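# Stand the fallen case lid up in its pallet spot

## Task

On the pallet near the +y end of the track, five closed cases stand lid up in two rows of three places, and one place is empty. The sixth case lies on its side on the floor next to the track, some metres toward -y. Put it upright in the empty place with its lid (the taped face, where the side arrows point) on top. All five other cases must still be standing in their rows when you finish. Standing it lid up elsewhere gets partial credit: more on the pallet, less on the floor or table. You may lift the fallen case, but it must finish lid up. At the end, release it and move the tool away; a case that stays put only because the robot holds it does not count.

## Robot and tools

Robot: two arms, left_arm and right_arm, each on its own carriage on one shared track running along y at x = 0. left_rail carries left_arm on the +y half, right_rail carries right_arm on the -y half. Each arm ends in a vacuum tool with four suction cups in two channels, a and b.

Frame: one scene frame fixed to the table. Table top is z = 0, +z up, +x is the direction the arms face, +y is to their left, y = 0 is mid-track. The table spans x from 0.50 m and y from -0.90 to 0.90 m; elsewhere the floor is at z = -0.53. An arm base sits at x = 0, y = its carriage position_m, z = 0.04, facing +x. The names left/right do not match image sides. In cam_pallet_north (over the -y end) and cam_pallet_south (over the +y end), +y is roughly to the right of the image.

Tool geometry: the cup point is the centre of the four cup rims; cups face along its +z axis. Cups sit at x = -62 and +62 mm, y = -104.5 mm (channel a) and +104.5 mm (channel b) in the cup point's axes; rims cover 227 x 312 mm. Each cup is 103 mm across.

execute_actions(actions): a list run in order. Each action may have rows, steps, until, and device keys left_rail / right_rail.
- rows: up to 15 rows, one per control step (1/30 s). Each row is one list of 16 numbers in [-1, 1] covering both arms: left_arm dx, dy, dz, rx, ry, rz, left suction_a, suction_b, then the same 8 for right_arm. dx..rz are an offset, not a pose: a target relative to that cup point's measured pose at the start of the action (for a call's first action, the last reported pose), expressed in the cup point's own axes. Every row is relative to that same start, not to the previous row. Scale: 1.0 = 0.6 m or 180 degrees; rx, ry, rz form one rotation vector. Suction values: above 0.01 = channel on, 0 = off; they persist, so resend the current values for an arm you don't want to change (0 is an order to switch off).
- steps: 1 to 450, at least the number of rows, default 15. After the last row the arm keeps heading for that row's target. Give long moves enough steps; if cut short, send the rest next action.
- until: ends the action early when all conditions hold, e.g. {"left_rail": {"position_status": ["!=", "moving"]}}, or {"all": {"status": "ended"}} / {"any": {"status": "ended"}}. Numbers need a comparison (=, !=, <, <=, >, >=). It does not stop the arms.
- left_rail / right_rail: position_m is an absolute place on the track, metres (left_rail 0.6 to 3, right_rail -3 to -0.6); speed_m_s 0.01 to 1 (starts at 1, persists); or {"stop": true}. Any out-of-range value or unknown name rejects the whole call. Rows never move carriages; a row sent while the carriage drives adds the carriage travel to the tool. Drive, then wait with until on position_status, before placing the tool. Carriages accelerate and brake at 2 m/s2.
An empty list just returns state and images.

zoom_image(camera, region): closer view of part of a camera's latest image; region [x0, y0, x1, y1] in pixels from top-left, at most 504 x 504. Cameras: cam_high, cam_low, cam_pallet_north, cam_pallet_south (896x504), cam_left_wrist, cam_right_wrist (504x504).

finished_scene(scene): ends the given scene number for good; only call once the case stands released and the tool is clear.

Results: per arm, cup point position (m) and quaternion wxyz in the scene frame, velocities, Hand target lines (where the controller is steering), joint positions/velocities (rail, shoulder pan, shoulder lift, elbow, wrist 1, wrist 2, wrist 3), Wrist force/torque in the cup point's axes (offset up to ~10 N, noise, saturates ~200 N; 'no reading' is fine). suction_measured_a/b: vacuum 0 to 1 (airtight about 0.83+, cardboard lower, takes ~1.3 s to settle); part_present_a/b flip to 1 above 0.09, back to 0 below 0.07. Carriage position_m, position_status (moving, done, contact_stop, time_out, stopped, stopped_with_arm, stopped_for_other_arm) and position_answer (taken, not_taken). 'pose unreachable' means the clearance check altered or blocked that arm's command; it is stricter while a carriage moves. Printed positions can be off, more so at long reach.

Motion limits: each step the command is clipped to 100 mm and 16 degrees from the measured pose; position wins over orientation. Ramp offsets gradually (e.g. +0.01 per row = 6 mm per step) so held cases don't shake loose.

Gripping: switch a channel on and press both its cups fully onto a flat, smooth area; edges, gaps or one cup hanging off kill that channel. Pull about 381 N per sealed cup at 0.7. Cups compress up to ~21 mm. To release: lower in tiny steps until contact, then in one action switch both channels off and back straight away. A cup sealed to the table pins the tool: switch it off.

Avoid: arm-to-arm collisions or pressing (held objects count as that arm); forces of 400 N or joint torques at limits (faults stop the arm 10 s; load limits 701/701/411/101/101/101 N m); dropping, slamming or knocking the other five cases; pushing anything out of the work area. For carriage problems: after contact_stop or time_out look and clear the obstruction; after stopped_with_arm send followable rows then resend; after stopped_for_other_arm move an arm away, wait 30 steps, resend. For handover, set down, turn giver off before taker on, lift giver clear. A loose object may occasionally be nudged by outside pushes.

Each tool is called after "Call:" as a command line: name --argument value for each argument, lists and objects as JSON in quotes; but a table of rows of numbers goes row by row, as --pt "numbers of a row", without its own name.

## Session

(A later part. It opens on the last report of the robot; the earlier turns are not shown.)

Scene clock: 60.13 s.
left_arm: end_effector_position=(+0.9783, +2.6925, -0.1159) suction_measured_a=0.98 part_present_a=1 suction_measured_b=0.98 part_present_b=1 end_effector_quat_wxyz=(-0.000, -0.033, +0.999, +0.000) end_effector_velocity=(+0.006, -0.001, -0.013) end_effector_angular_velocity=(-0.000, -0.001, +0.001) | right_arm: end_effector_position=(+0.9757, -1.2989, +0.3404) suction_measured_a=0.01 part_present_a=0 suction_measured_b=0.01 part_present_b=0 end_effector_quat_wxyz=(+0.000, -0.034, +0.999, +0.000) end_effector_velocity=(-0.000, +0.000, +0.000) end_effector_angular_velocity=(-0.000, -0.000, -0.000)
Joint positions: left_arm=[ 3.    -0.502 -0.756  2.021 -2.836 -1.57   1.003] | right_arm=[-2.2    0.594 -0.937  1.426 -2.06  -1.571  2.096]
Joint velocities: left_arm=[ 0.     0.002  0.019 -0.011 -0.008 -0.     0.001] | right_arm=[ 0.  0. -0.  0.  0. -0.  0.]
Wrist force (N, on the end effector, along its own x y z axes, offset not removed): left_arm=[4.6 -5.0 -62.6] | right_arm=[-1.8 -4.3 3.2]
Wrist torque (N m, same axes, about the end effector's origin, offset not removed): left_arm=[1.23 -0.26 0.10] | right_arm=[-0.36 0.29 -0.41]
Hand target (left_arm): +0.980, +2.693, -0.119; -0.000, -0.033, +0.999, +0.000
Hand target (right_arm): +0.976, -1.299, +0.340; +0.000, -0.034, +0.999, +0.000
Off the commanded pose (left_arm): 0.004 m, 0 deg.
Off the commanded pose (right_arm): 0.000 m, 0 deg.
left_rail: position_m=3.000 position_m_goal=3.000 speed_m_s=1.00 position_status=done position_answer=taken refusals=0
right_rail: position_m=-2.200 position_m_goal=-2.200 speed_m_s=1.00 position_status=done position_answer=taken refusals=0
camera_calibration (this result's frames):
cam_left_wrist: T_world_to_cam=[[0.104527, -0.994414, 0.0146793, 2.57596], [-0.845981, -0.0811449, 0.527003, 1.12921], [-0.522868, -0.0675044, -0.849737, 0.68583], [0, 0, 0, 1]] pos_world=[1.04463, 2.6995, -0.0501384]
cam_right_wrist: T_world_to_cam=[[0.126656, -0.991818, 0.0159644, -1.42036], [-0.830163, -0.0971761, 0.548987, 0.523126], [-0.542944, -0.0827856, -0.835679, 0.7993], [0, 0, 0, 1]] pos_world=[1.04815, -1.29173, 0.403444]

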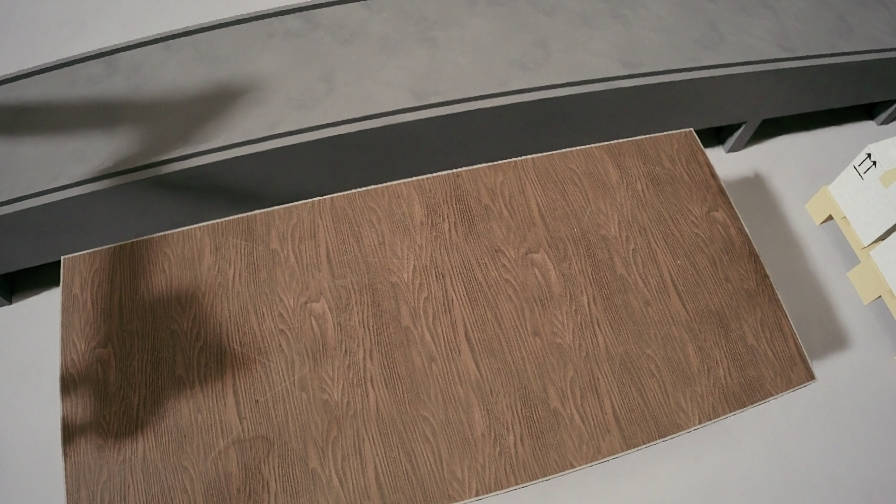

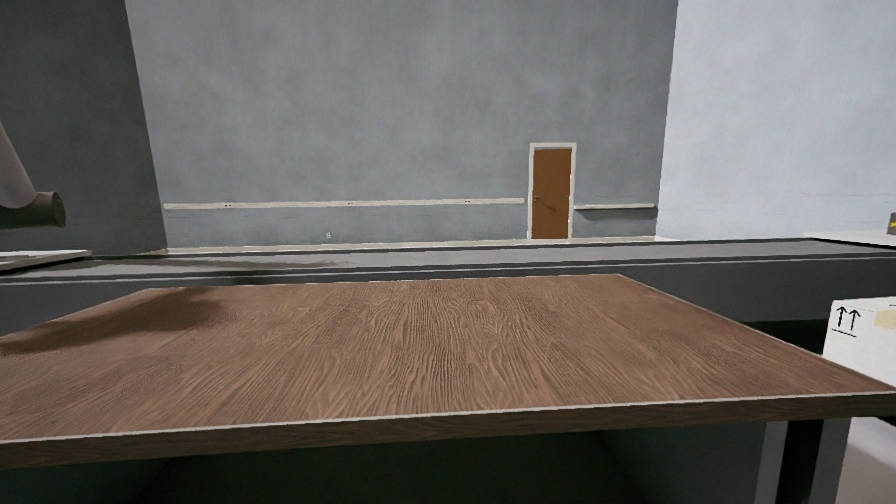

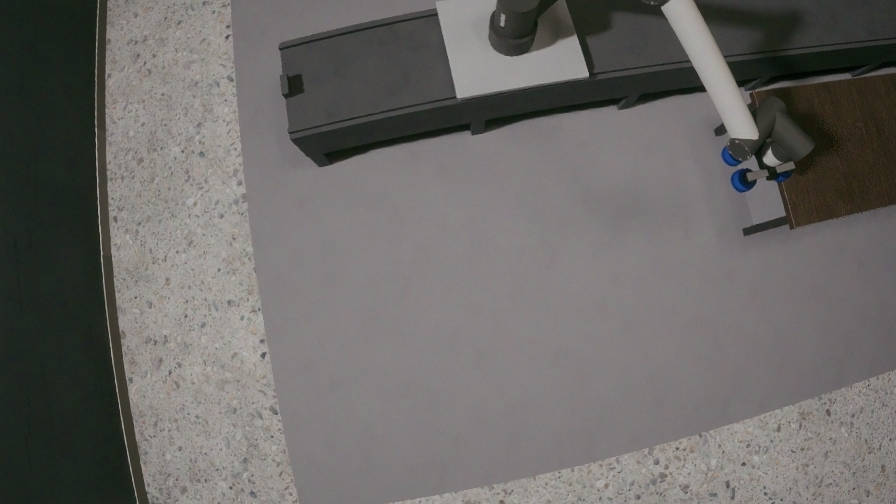

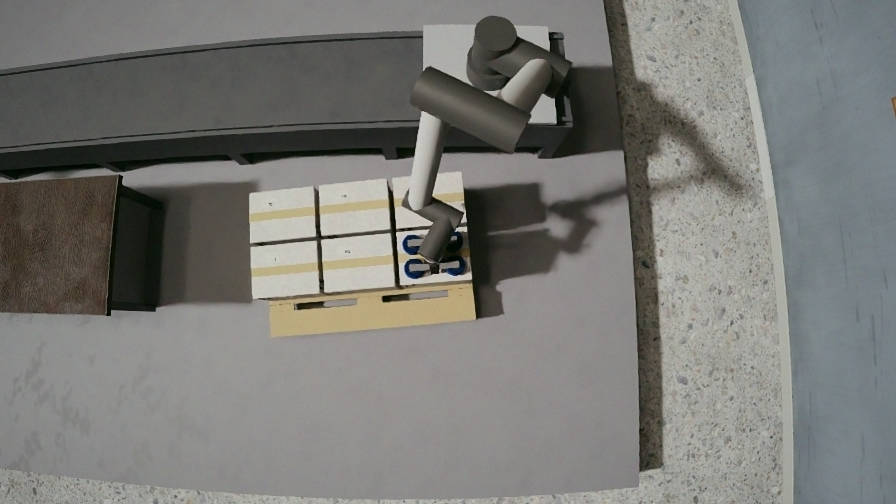

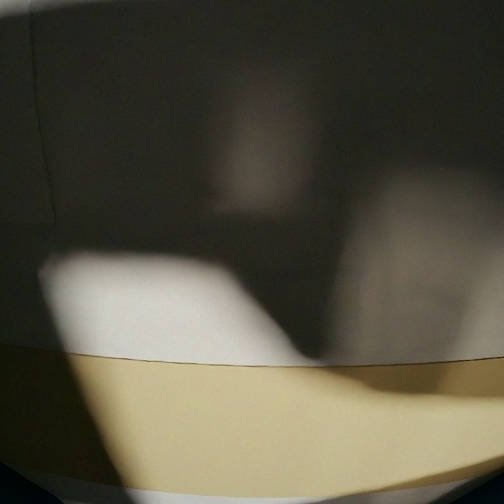

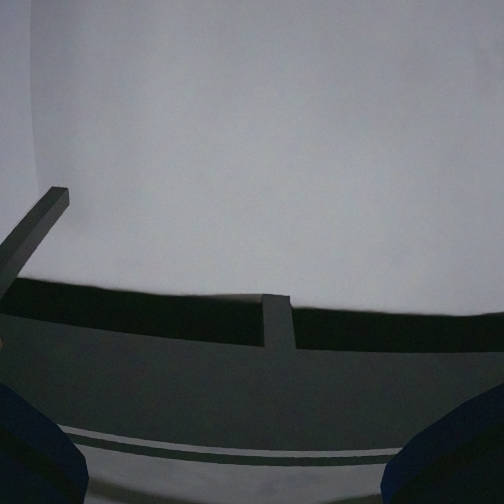

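Call:
execute_actions --actions '[]'

Scene clock: 60.47 s.
left_arm: end_effector_position=(+0.9798, +2.6928, -0.1192) suction_measured_a=0.98 part_present_a=1 suction_measured_b=0.98 part_present_b=1 end_effector_quat_wxyz=(-0.000, -0.033, +0.999, +0.000) end_effector_velocity=(+0.001, +0.000, -0.002) end_effector_angular_velocity=(+0.000, +0.000, +0.000) | right_arm: end_effector_position=(+0.9757, -1.2989, +0.3404) suction_measured_a=0.01 part_present_a=0 suction_measured_b=0.01 part_present_b=0 end_effector_quat_wxyz=(+0.000, -0.034, +0.999, +0.000) end_effector_velocity=(+0.000, -0.000, +0.000) end_effector_angular_velocity=(+0.000, -0.000, +0.000)
Joint positions: left_arm=[ 3.    -0.501 -0.751  2.019 -2.838 -1.57   1.004] | right_arm=[-2.2    0.594 -0.937  1.426 -2.06  -1.571  2.096]
Joint velocities: left_arm=[ 0.     0.001  0.003 -0.002 -0.001 -0.     0.001] | right_arm=[ 0. -0. -0.  0. -0.  0. -0.]
Wrist force (N, on the end effector, along its own x y z axes, offset not removed): left_arm=[5.5 -4.4 -54.9] | right_arm=[-2.1 -4.7 2.5]
Wrist torque (N m, same axes, about the end effector's origin, offset not removed): left_arm=[1.80 -0.68 -0.12] | right_arm=[-0.41 0.32 -0.37]
Hand target (left_arm): +0.980, +2.693, -0.119; -0.000, -0.033, +0.999, +0.000
Hand target (right_arm): +0.976, -1.299, +0.340; +0.000, -0.034, +0.999, +0.000
Off the commanded pose (left_arm): 0.000 m, 0 deg.
Off the commanded pose (right_arm): 0.000 m, 0 deg.
left_rail: position_m=3.000 position_m_goal=3.000 speed_m_s=1.00 position_status=done position_answer=taken refusals=0
right_rail: position_m=-2.200 position_m_goal=-2.200 speed_m_s=1.00 position_status=done position_answer=taken refusals=0
camera_calibration (this result's frames):
cam_left_wrist: T_world_to_cam=[[0.104458, -0.994422, 0.0146257, 2.5762], [-0.845945, -0.081109, 0.527066, 1.13204], [-0.52294, -0.0674286, -0.849698, 0.683704], [0, 0, 0, 1]] pos_world=[1.04607, 2.69975, -0.0533953]
cam_right_wrist: T_world_to_cam=[[0.126656, -0.991818, 0.0159644, -1.42036], [-0.830163, -0.0971759, 0.548987, 0.523126], [-0.542944, -0.0827855, -0.835678, 0.7993], [0, 0, 0, 1]] pos_world=[1.04815, -1.29174, 0.403444]

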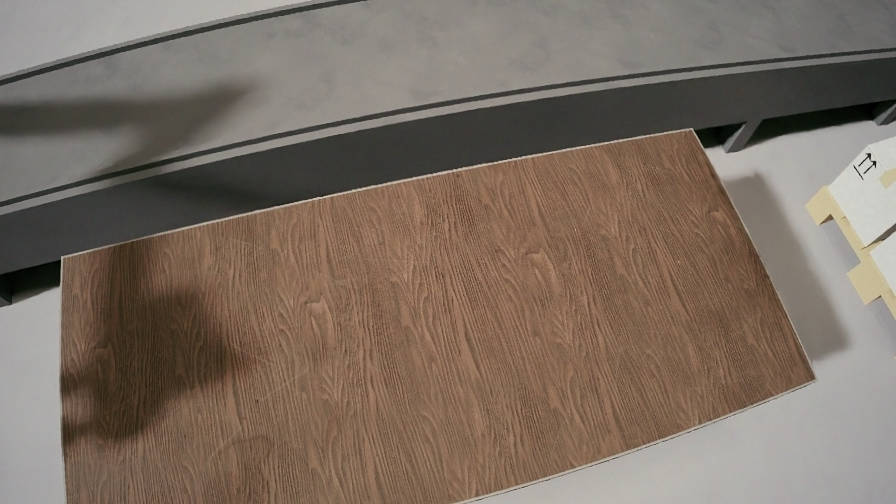

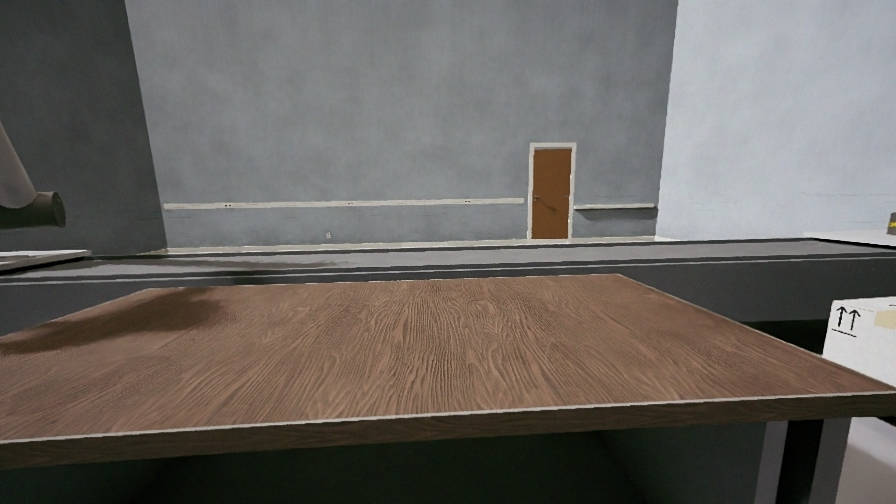

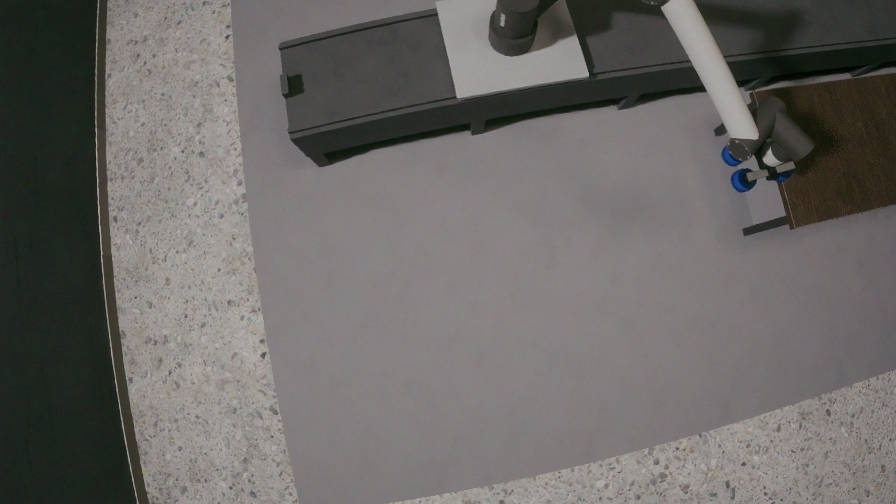

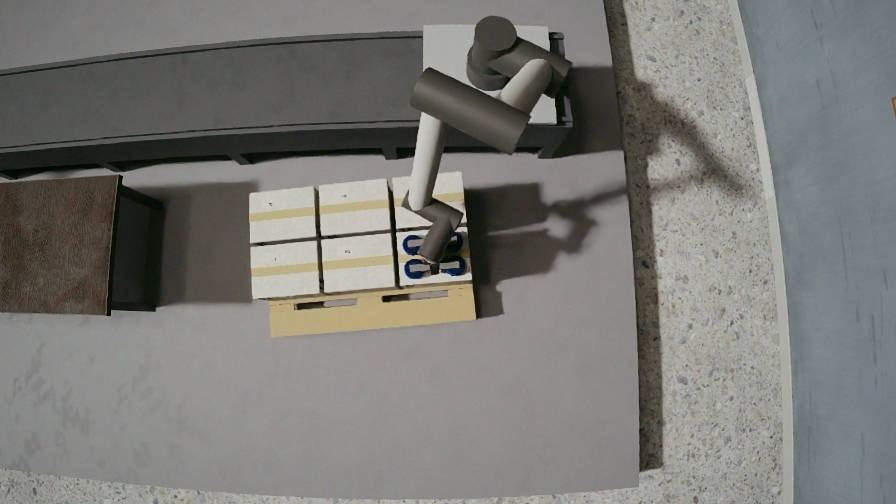

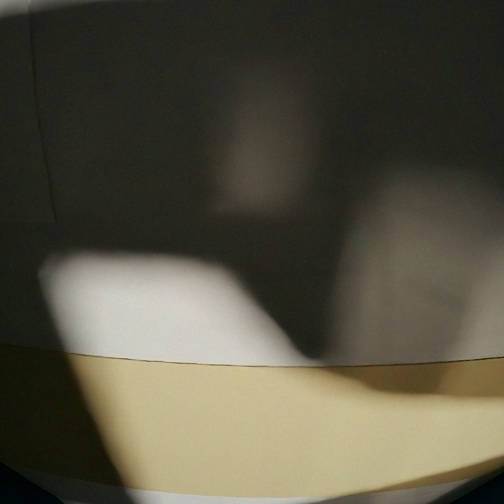

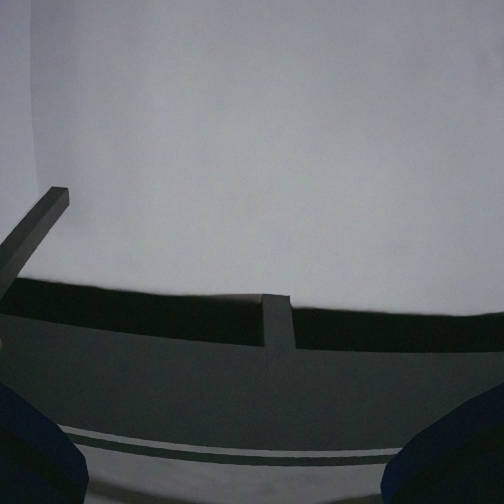

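No contact yet; step down another ~2.6 mm.

Call:
execute_actions --actions '[{"rows": [[0,0,0.0044,0,0,0,1,1,0,0,0,0,0,0,0,0]], "steps": 1}]'

Scene clock: 60.70 s.
left_arm: end_effector_position=(+0.9799, +2.6928, -0.1194) suction_measured_a=0.98 part_present_a=1 suction_measured_b=0.98 part_present_b=1 end_effector_quat_wxyz=(-0.000, -0.033, +0.999, +0.000) end_effector_velocity=(+0.000, -0.000, -0.005) end_effector_angular_velocity=(-0.000, -0.000, +0.000) | right_arm: end_effector_position=(+0.9757, -1.2989, +0.3404) suction_measured_a=0.01 part_present_a=0 suction_measured_b=0.01 part_present_b=0 end_effector_quat_wxyz=(+0.000, -0.034, +0.999, +0.000) end_effector_velocity=(+0.000, +0.000, -0.000) end_effector_angular_velocity=(-0.000, +0.000, -0.000)
Joint positions: left_arm=[ 3.    -0.501 -0.751  2.018 -2.838 -1.57   1.004] | right_arm=[-2.2    0.594 -0.937  1.426 -2.06  -1.571  2.096]
Joint velocities: left_arm=[ 0.     0.     0.006 -0.001 -0.005 -0.    -0.   ] | right_arm=[ 0.  0.  0. -0.  0. -0.  0.]
Wrist force (N, on the end effector, along its own x y z axes, offset not removed): left_arm=[0.7 -3.3 -59.8] | right_arm=[-1.1 -3.6 1.0]
Wrist torque (N m, same axes, about the end effector's origin, offset not removed): left_arm=[1.94 -0.16 -0.12] | right_arm=[-0.28 0.14 -0.40]
Hand target (left_arm): +0.980, +2.693, -0.122; -0.000, -0.033, +0.999, +0.000
Hand target (right_arm): +0.976, -1.299, +0.340; +0.000, -0.034, +0.999, +0.000
Off the commanded pose (left_arm): 0.002 m, 0 deg.
Off the commanded pose (right_arm): 0.000 m, 0 deg.
left_rail: position_m=3.000 position_m_goal=3.000 speed_m_s=1.00 position_status=done position_answer=taken refusals=0
right_rail: position_m=-2.200 position_m_goal=-2.200 speed_m_s=1.00 position_status=done position_answer=taken refusals=0
camera_calibration (this result's frames):
cam_left_wrist: T_world_to_cam=[[0.104491, -0.994418, 0.014628, 2.5762], [-0.845944, -0.0811363, 0.527063, 1.13234], [-0.522934, -0.0674477, -0.8497, 0.683598], [0, 0, 0, 1]] pos_world=[1.04618, 2.6998, -0.0536462]
cam_right_wrist: T_world_to_cam=[[0.126656, -0.991818, 0.0159645, -1.42036], [-0.830163, -0.0971759, 0.548987, 0.523126], [-0.542944, -0.0827856, -0.835679, 0.7993], [0, 0, 0, 1]] pos_world=[1.04815, -1.29173, 0.403444]

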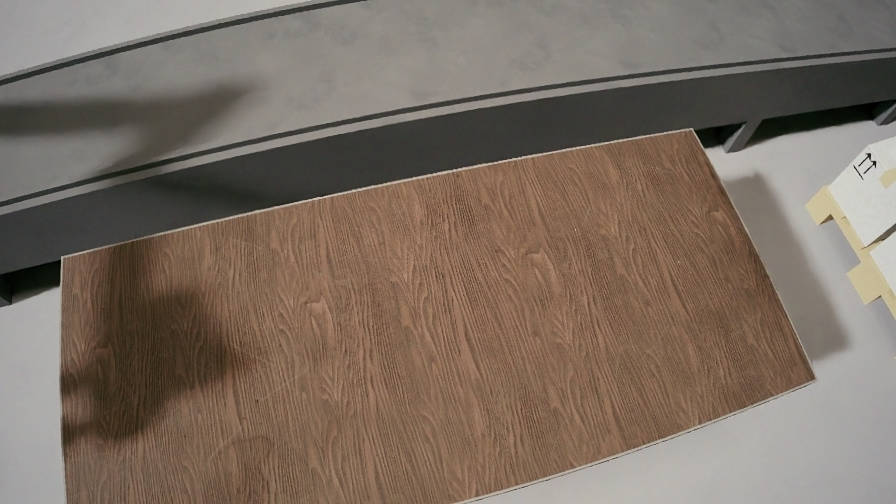

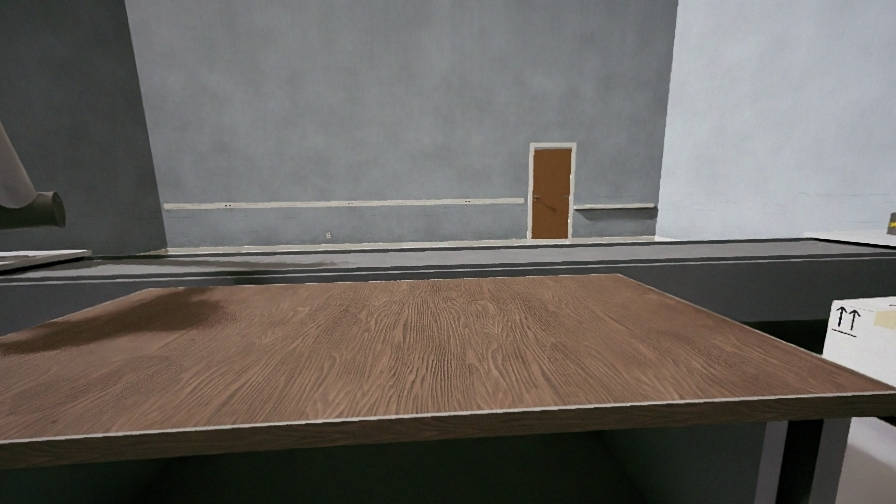

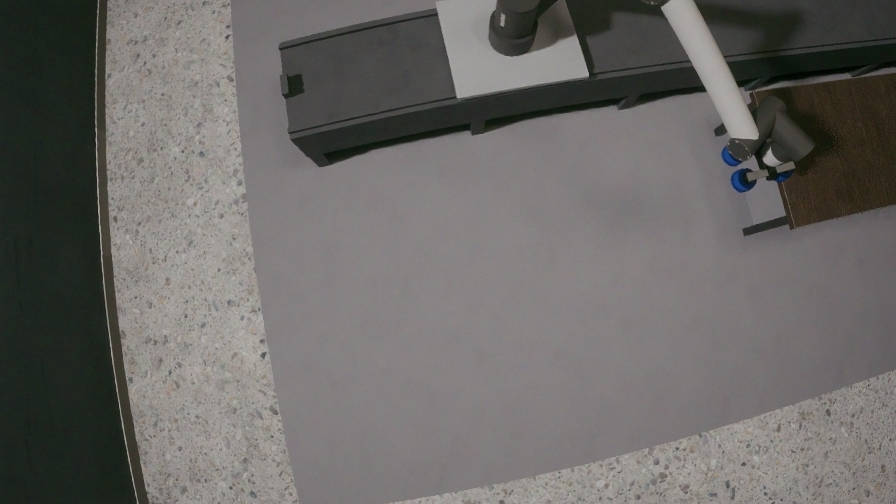

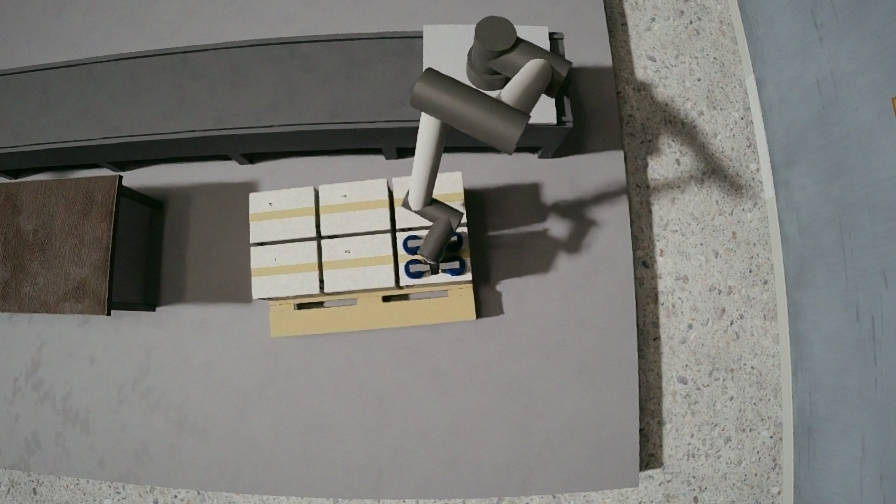

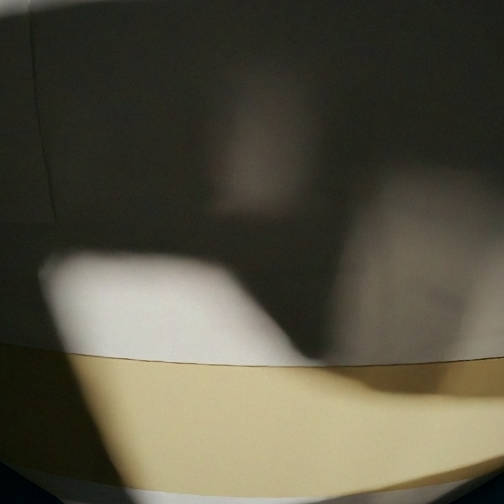

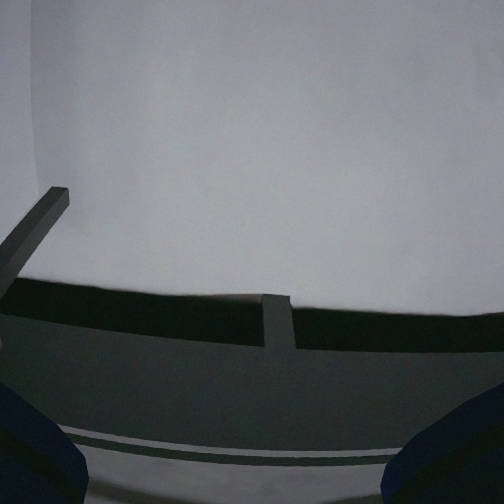

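Call:
zoom_image --camera "cam_pallet_south" --region '[380, 210, 480, 300]'

Region (380, 210, 480, 300) of cam_pallet_south's 896x504 image, scaled by 5.040, with more detail than that image has; it fills the top 454 rows of this view, and the rest is white.

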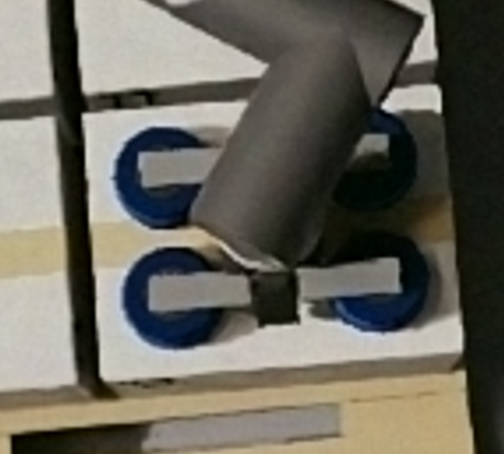

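Alignment is excellent. Checking contact force.

Call:
execute_actions --actions '[]'

Scene clock: 62.33 s.
left_arm: end_effector_position=(+0.9798, +2.6928, -0.1218) suction_measured_a=0.98 part_present_a=1 suction_measured_b=0.98 part_present_b=1 end_effector_quat_wxyz=(-0.000, -0.033, +0.999, +0.000) end_effector_velocity=(-0.000, -0.000, -0.000) end_effector_angular_velocity=(+0.000, +0.000, -0.000) | right_arm: end_effector_position=(+0.9757, -1.2989, +0.3404) suction_measured_a=0.01 part_present_a=0 suction_measured_b=0.01 part_present_b=0 end_effector_quat_wxyz=(+0.000, -0.034, +0.999, +0.000) end_effector_velocity=(-0.000, +0.000, +0.000) end_effector_angular_velocity=(+0.000, -0.000, +0.000)
Joint positions: left_arm=[ 3.    -0.501 -0.748  2.018 -2.84  -1.57   1.004] | right_arm=[-2.2    0.594 -0.937  1.426 -2.06  -1.571  2.096]
Joint velocities: left_arm=[ 0. -0.  0. -0.  0. -0. -0.] | right_arm=[ 0.  0. -0.  0.  0. -0.  0.]
Wrist force (N, on the end effector, along its own x y z axes, offset not removed): left_arm=[16.0 19.7 -102.8] | right_arm=[-0.8 -5.8 -0.9]
Wrist torque (N m, same axes, about the end effector's origin, offset not removed): left_arm=[4.17 -0.20 0.76] | right_arm=[-0.53 0.16 -0.34]
Hand target (left_arm): +0.980, +2.693, -0.122; -0.000, -0.033, +0.999, +0.000
Hand target (right_arm): +0.976, -1.299, +0.340; +0.000, -0.034, +0.999, +0.000
Off the commanded pose (left_arm): 0.000 m, 0 deg.
Off the commanded pose (right_arm): 0.000 m, 0 deg.
left_rail: position_m=3.000 position_m_goal=3.000 speed_m_s=1.00 position_status=done position_answer=taken refusals=0
right_rail: position_m=-2.200 position_m_goal=-2.200 speed_m_s=1.00 position_status=done position_answer=taken refusals=0
camera_calibration (this result's frames):
cam_left_wrist: T_world_to_cam=[[0.104461, -0.994422, 0.0146236, 2.57624], [-0.845943, -0.0811125, 0.527069, 1.13343], [-0.522942, -0.0674286, -0.849697, 0.681477], [0, 0, 0, 1]] pos_world=[1.04607, 2.69975, -0.0560203]
cam_right_wrist: T_world_to_cam=[[0.126656, -0.991818, 0.0159646, -1.42036], [-0.830163, -0.097176, 0.548987, 0.523126], [-0.542944, -0.0827858, -0.835679, 0.7993], [0, 0, 0, 1]] pos_world=[1.04815, -1.29173, 0.403444]

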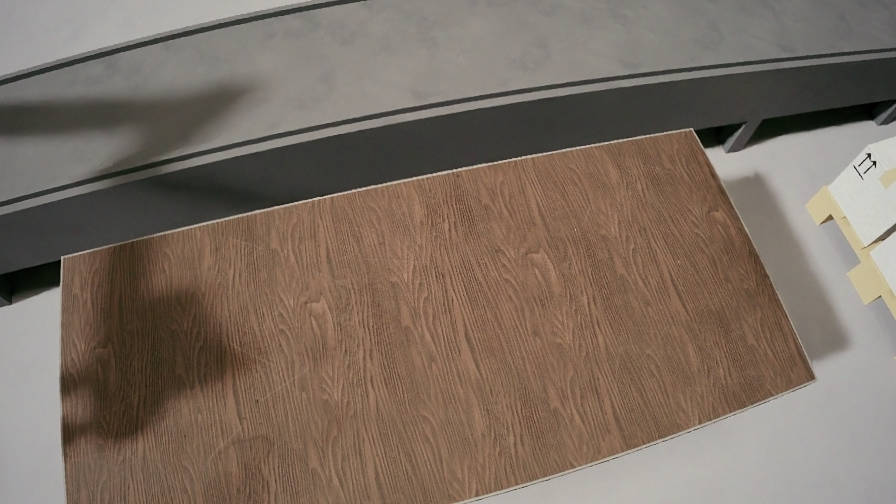

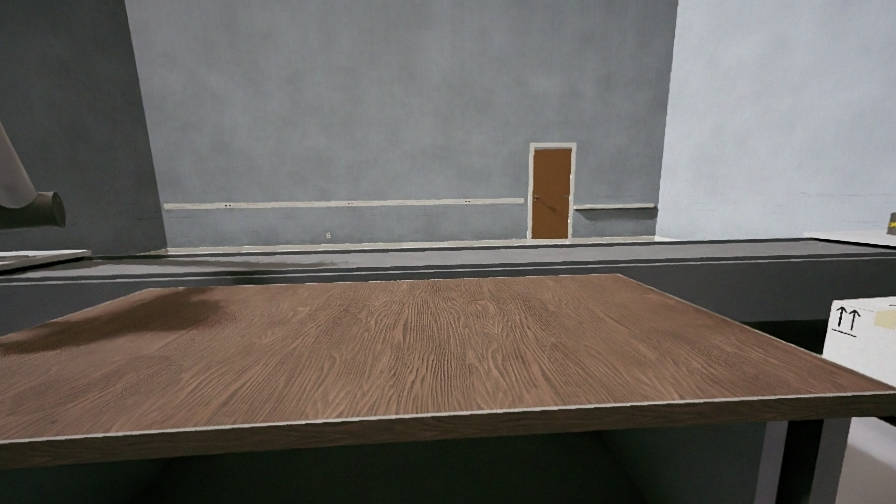

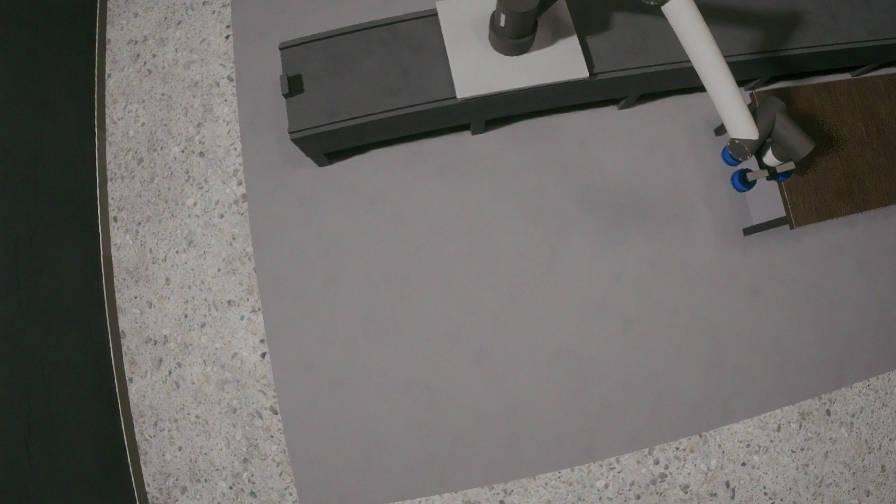

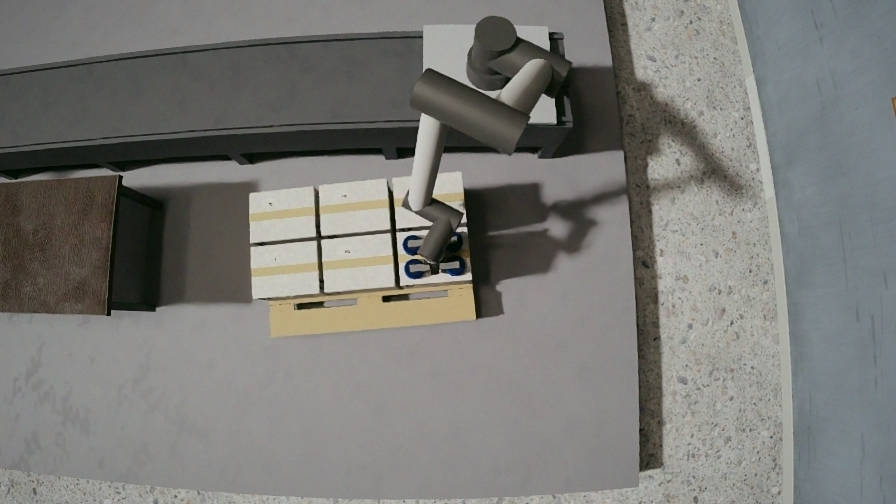

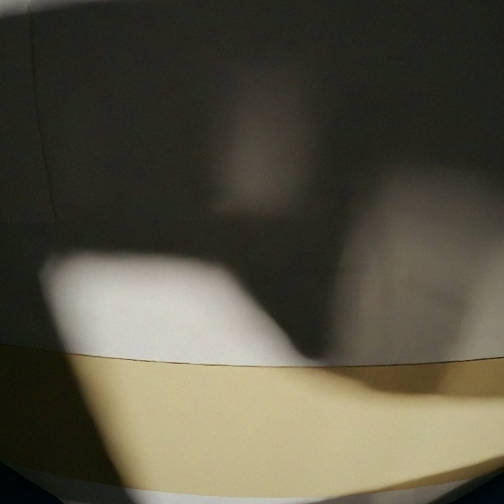

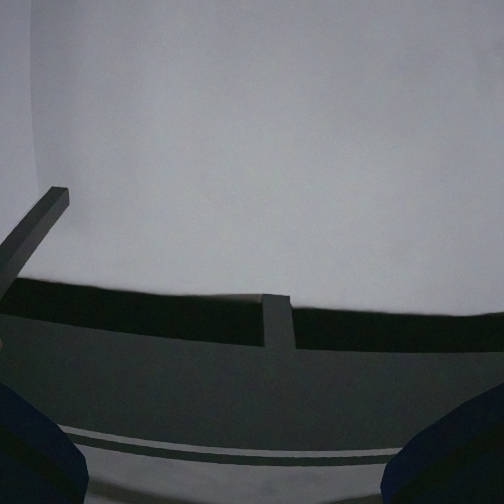

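Call:
execute_actions --actions '[{"rows": [[0,0,-0.006,0,0,0,0,0,0,0,0,0,0,0,0,0],[0,0,-0.015,0,0,0,0,0,0,0,0,0,0,0,0,0],[0,0,-0.027,0,0,0,0,0,0,0,0,0,0,0,0,0],[0,0,-0.042,0,0,0,0,0,0,0,0,0,0,0,0,0],[0,0,-0.06,0,0,0,0,0,0,0,0,0,0,0,0,0],[0,0,-0.081,0,0,0,0,0,0,0,0,0,0,0,0,0],[0,0,-0.105,0,0,0,0,0,0,0,0,0,0,0,0,0],[0,0,-0.132,0,0,0,0,0,0,0,0,0,0,0,0,0],[0,0,-0.162,0,0,0,0,0,0,0,0,0,0,0,0,0],[0,0,-0.195,0,0,0,0,0,0,0,0,0,0,0,0,0],[0,0,-0.23,0,0,0,0,0,0,0,0,0,0,0,0,0],[0,0,-0.27,0,0,0,0,0,0,0,0,0,0,0,0,0]], "steps": 12}, {"left_rail": {"position_m": 1.6}, "steps": 1}]'

Scene clock: 63.07 s.
left_arm: end_effector_position=(+0.9805, +2.6926, -0.0322) suction_measured_a=0.00 part_present_a=0 suction_measured_b=0.00 part_present_b=0 end_effector_quat_wxyz=(+0.001, -0.033, +0.999, -0.000) end_effector_velocity=(+0.010, -0.008, +0.466) end_effector_angular_velocity=(-0.013, -0.025, +0.001) | right_arm: end_effector_position=(+0.9757, -1.2989, +0.3404) suction_measured_a=0.01 part_present_a=0 suction_measured_b=0.01 part_present_b=0 end_effector_quat_wxyz=(+0.000, -0.034, +0.999, +0.000) end_effector_velocity=(-0.000, +0.000, +0.000) end_effector_angular_velocity=(+0.000, -0.000, -0.000)
Joint positions: left_arm=[ 3.    -0.501 -0.856  2.028 -2.744 -1.57   1.004] | right_arm=[-2.2    0.594 -0.937  1.426 -2.06  -1.571  2.096]
Joint velocities: left_arm=[-0.006  0.003 -0.549  0.014  0.506  0.001  0.002] | right_arm=[ 0.  0. -0.  0. -0. -0.  0.]
Wrist force (N, on the end effector, along its own x y z axes, offset not removed): left_arm=[2.7 -2.8 -4.5] | right_arm=[-2.0 -2.3 0.4]
Wrist torque (N m, same axes, about the end effector's origin, offset not removed): left_arm=[-0.22 -0.44 0.08] | right_arm=[-0.10 0.32 -0.39]
Hand target (left_arm): +0.980, +2.691, +0.035; +0.002, -0.033, +0.999, -0.001
Hand target (right_arm): +0.976, -1.299, +0.340; +0.000, -0.034, +0.999, +0.000
Off the commanded pose (left_arm): 0.072 m, 0 deg.
Off the commanded pose (right_arm): 0.000 m, 0 deg.
left_rail: position_m=3.000 position_m_goal=1.600 speed_m_s=1.00 position_status=moving position_answer=taken refusals=0
right_rail: position_m=-2.200 position_m_goal=-2.200 speed_m_s=1.00 position_status=done position_answer=taken refusals=0
camera_calibration (this result's frames):
cam_left_wrist: T_world_to_cam=[[0.104351, -0.994418, 0.0155777, 2.57479], [-0.846764, -0.0806197, 0.525824, 1.08625], [-0.521633, -0.0680611, -0.850451, 0.758339], [0, 0, 0, 1]] pos_world=[1.04669, 2.6996, 0.0336461]
cam_right_wrist: T_world_to_cam=[[0.126656, -0.991818, 0.0159644, -1.42036], [-0.830163, -0.097176, 0.548987, 0.523126], [-0.542944, -0.0827855, -0.835679, 0.7993], [0, 0, 0, 1]] pos_world=[1.04815, -1.29173, 0.403444]

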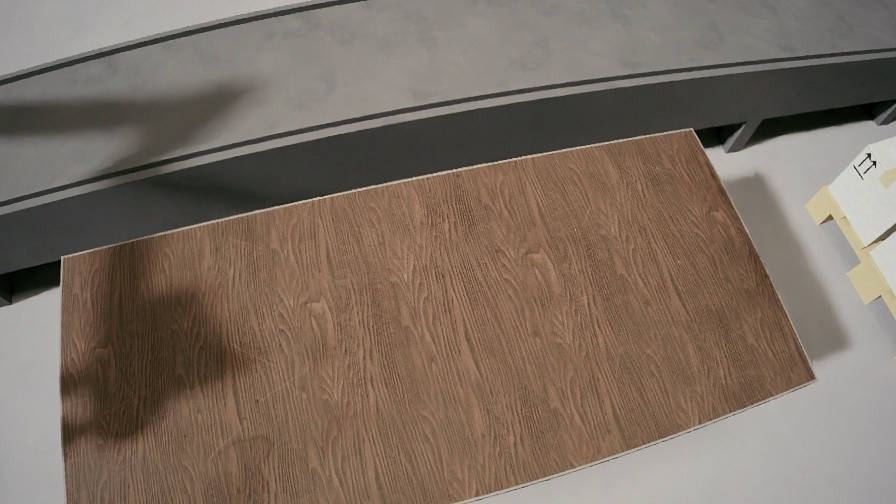

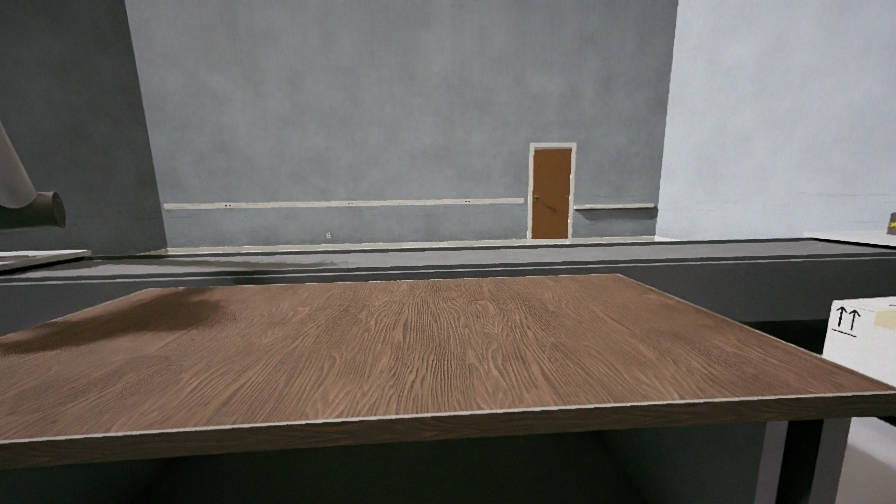

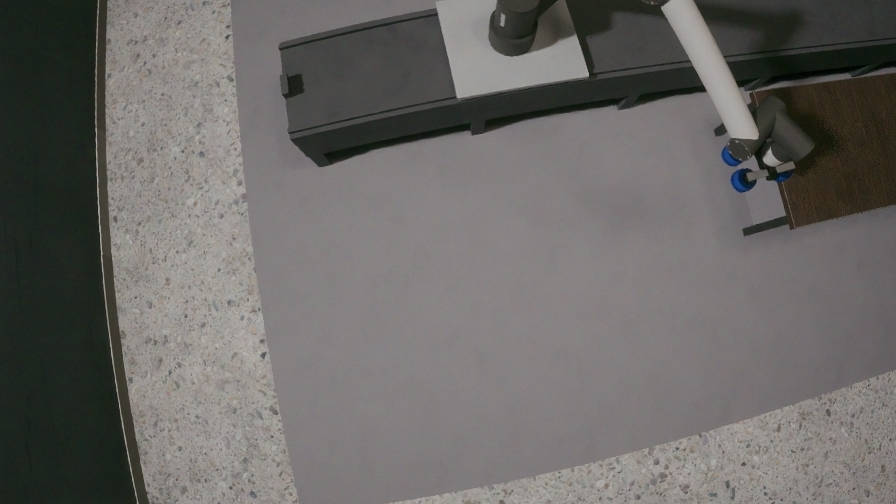

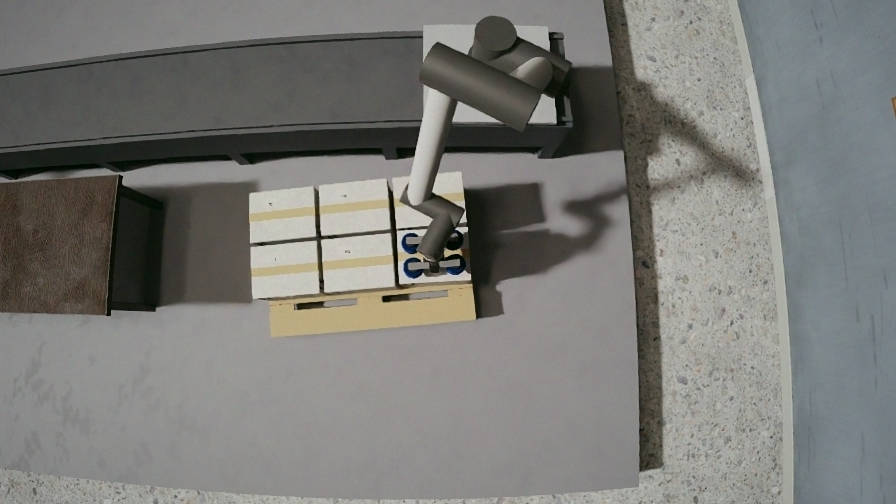

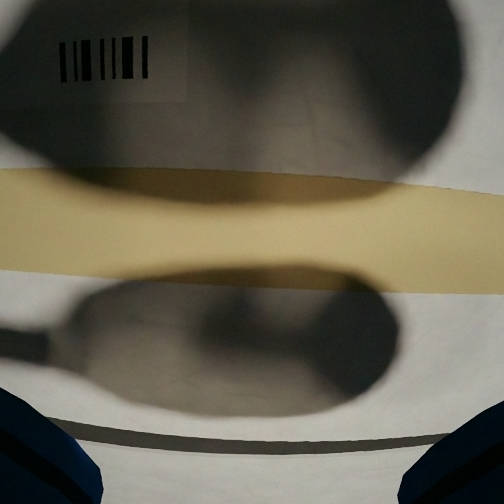

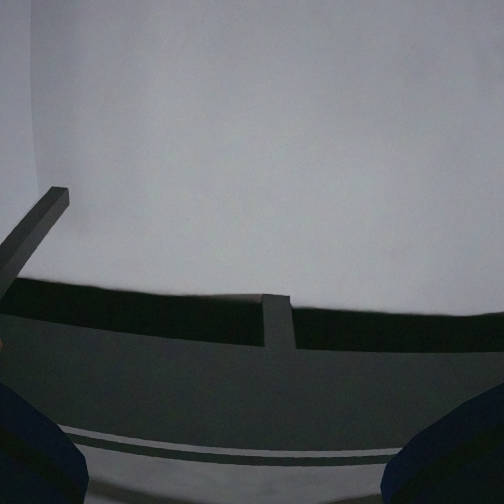

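Call:
zoom_image --camera "cam_pallet_south" --region '[230, 160, 500, 345]'

Region (230, 160, 500, 345) of cam_pallet_south's 896x504 image, scaled by 1.867, with more detail than that image has; it fills the top 345 rows of this view, and the rest is white.

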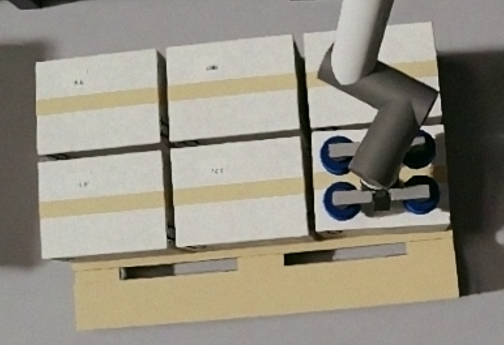

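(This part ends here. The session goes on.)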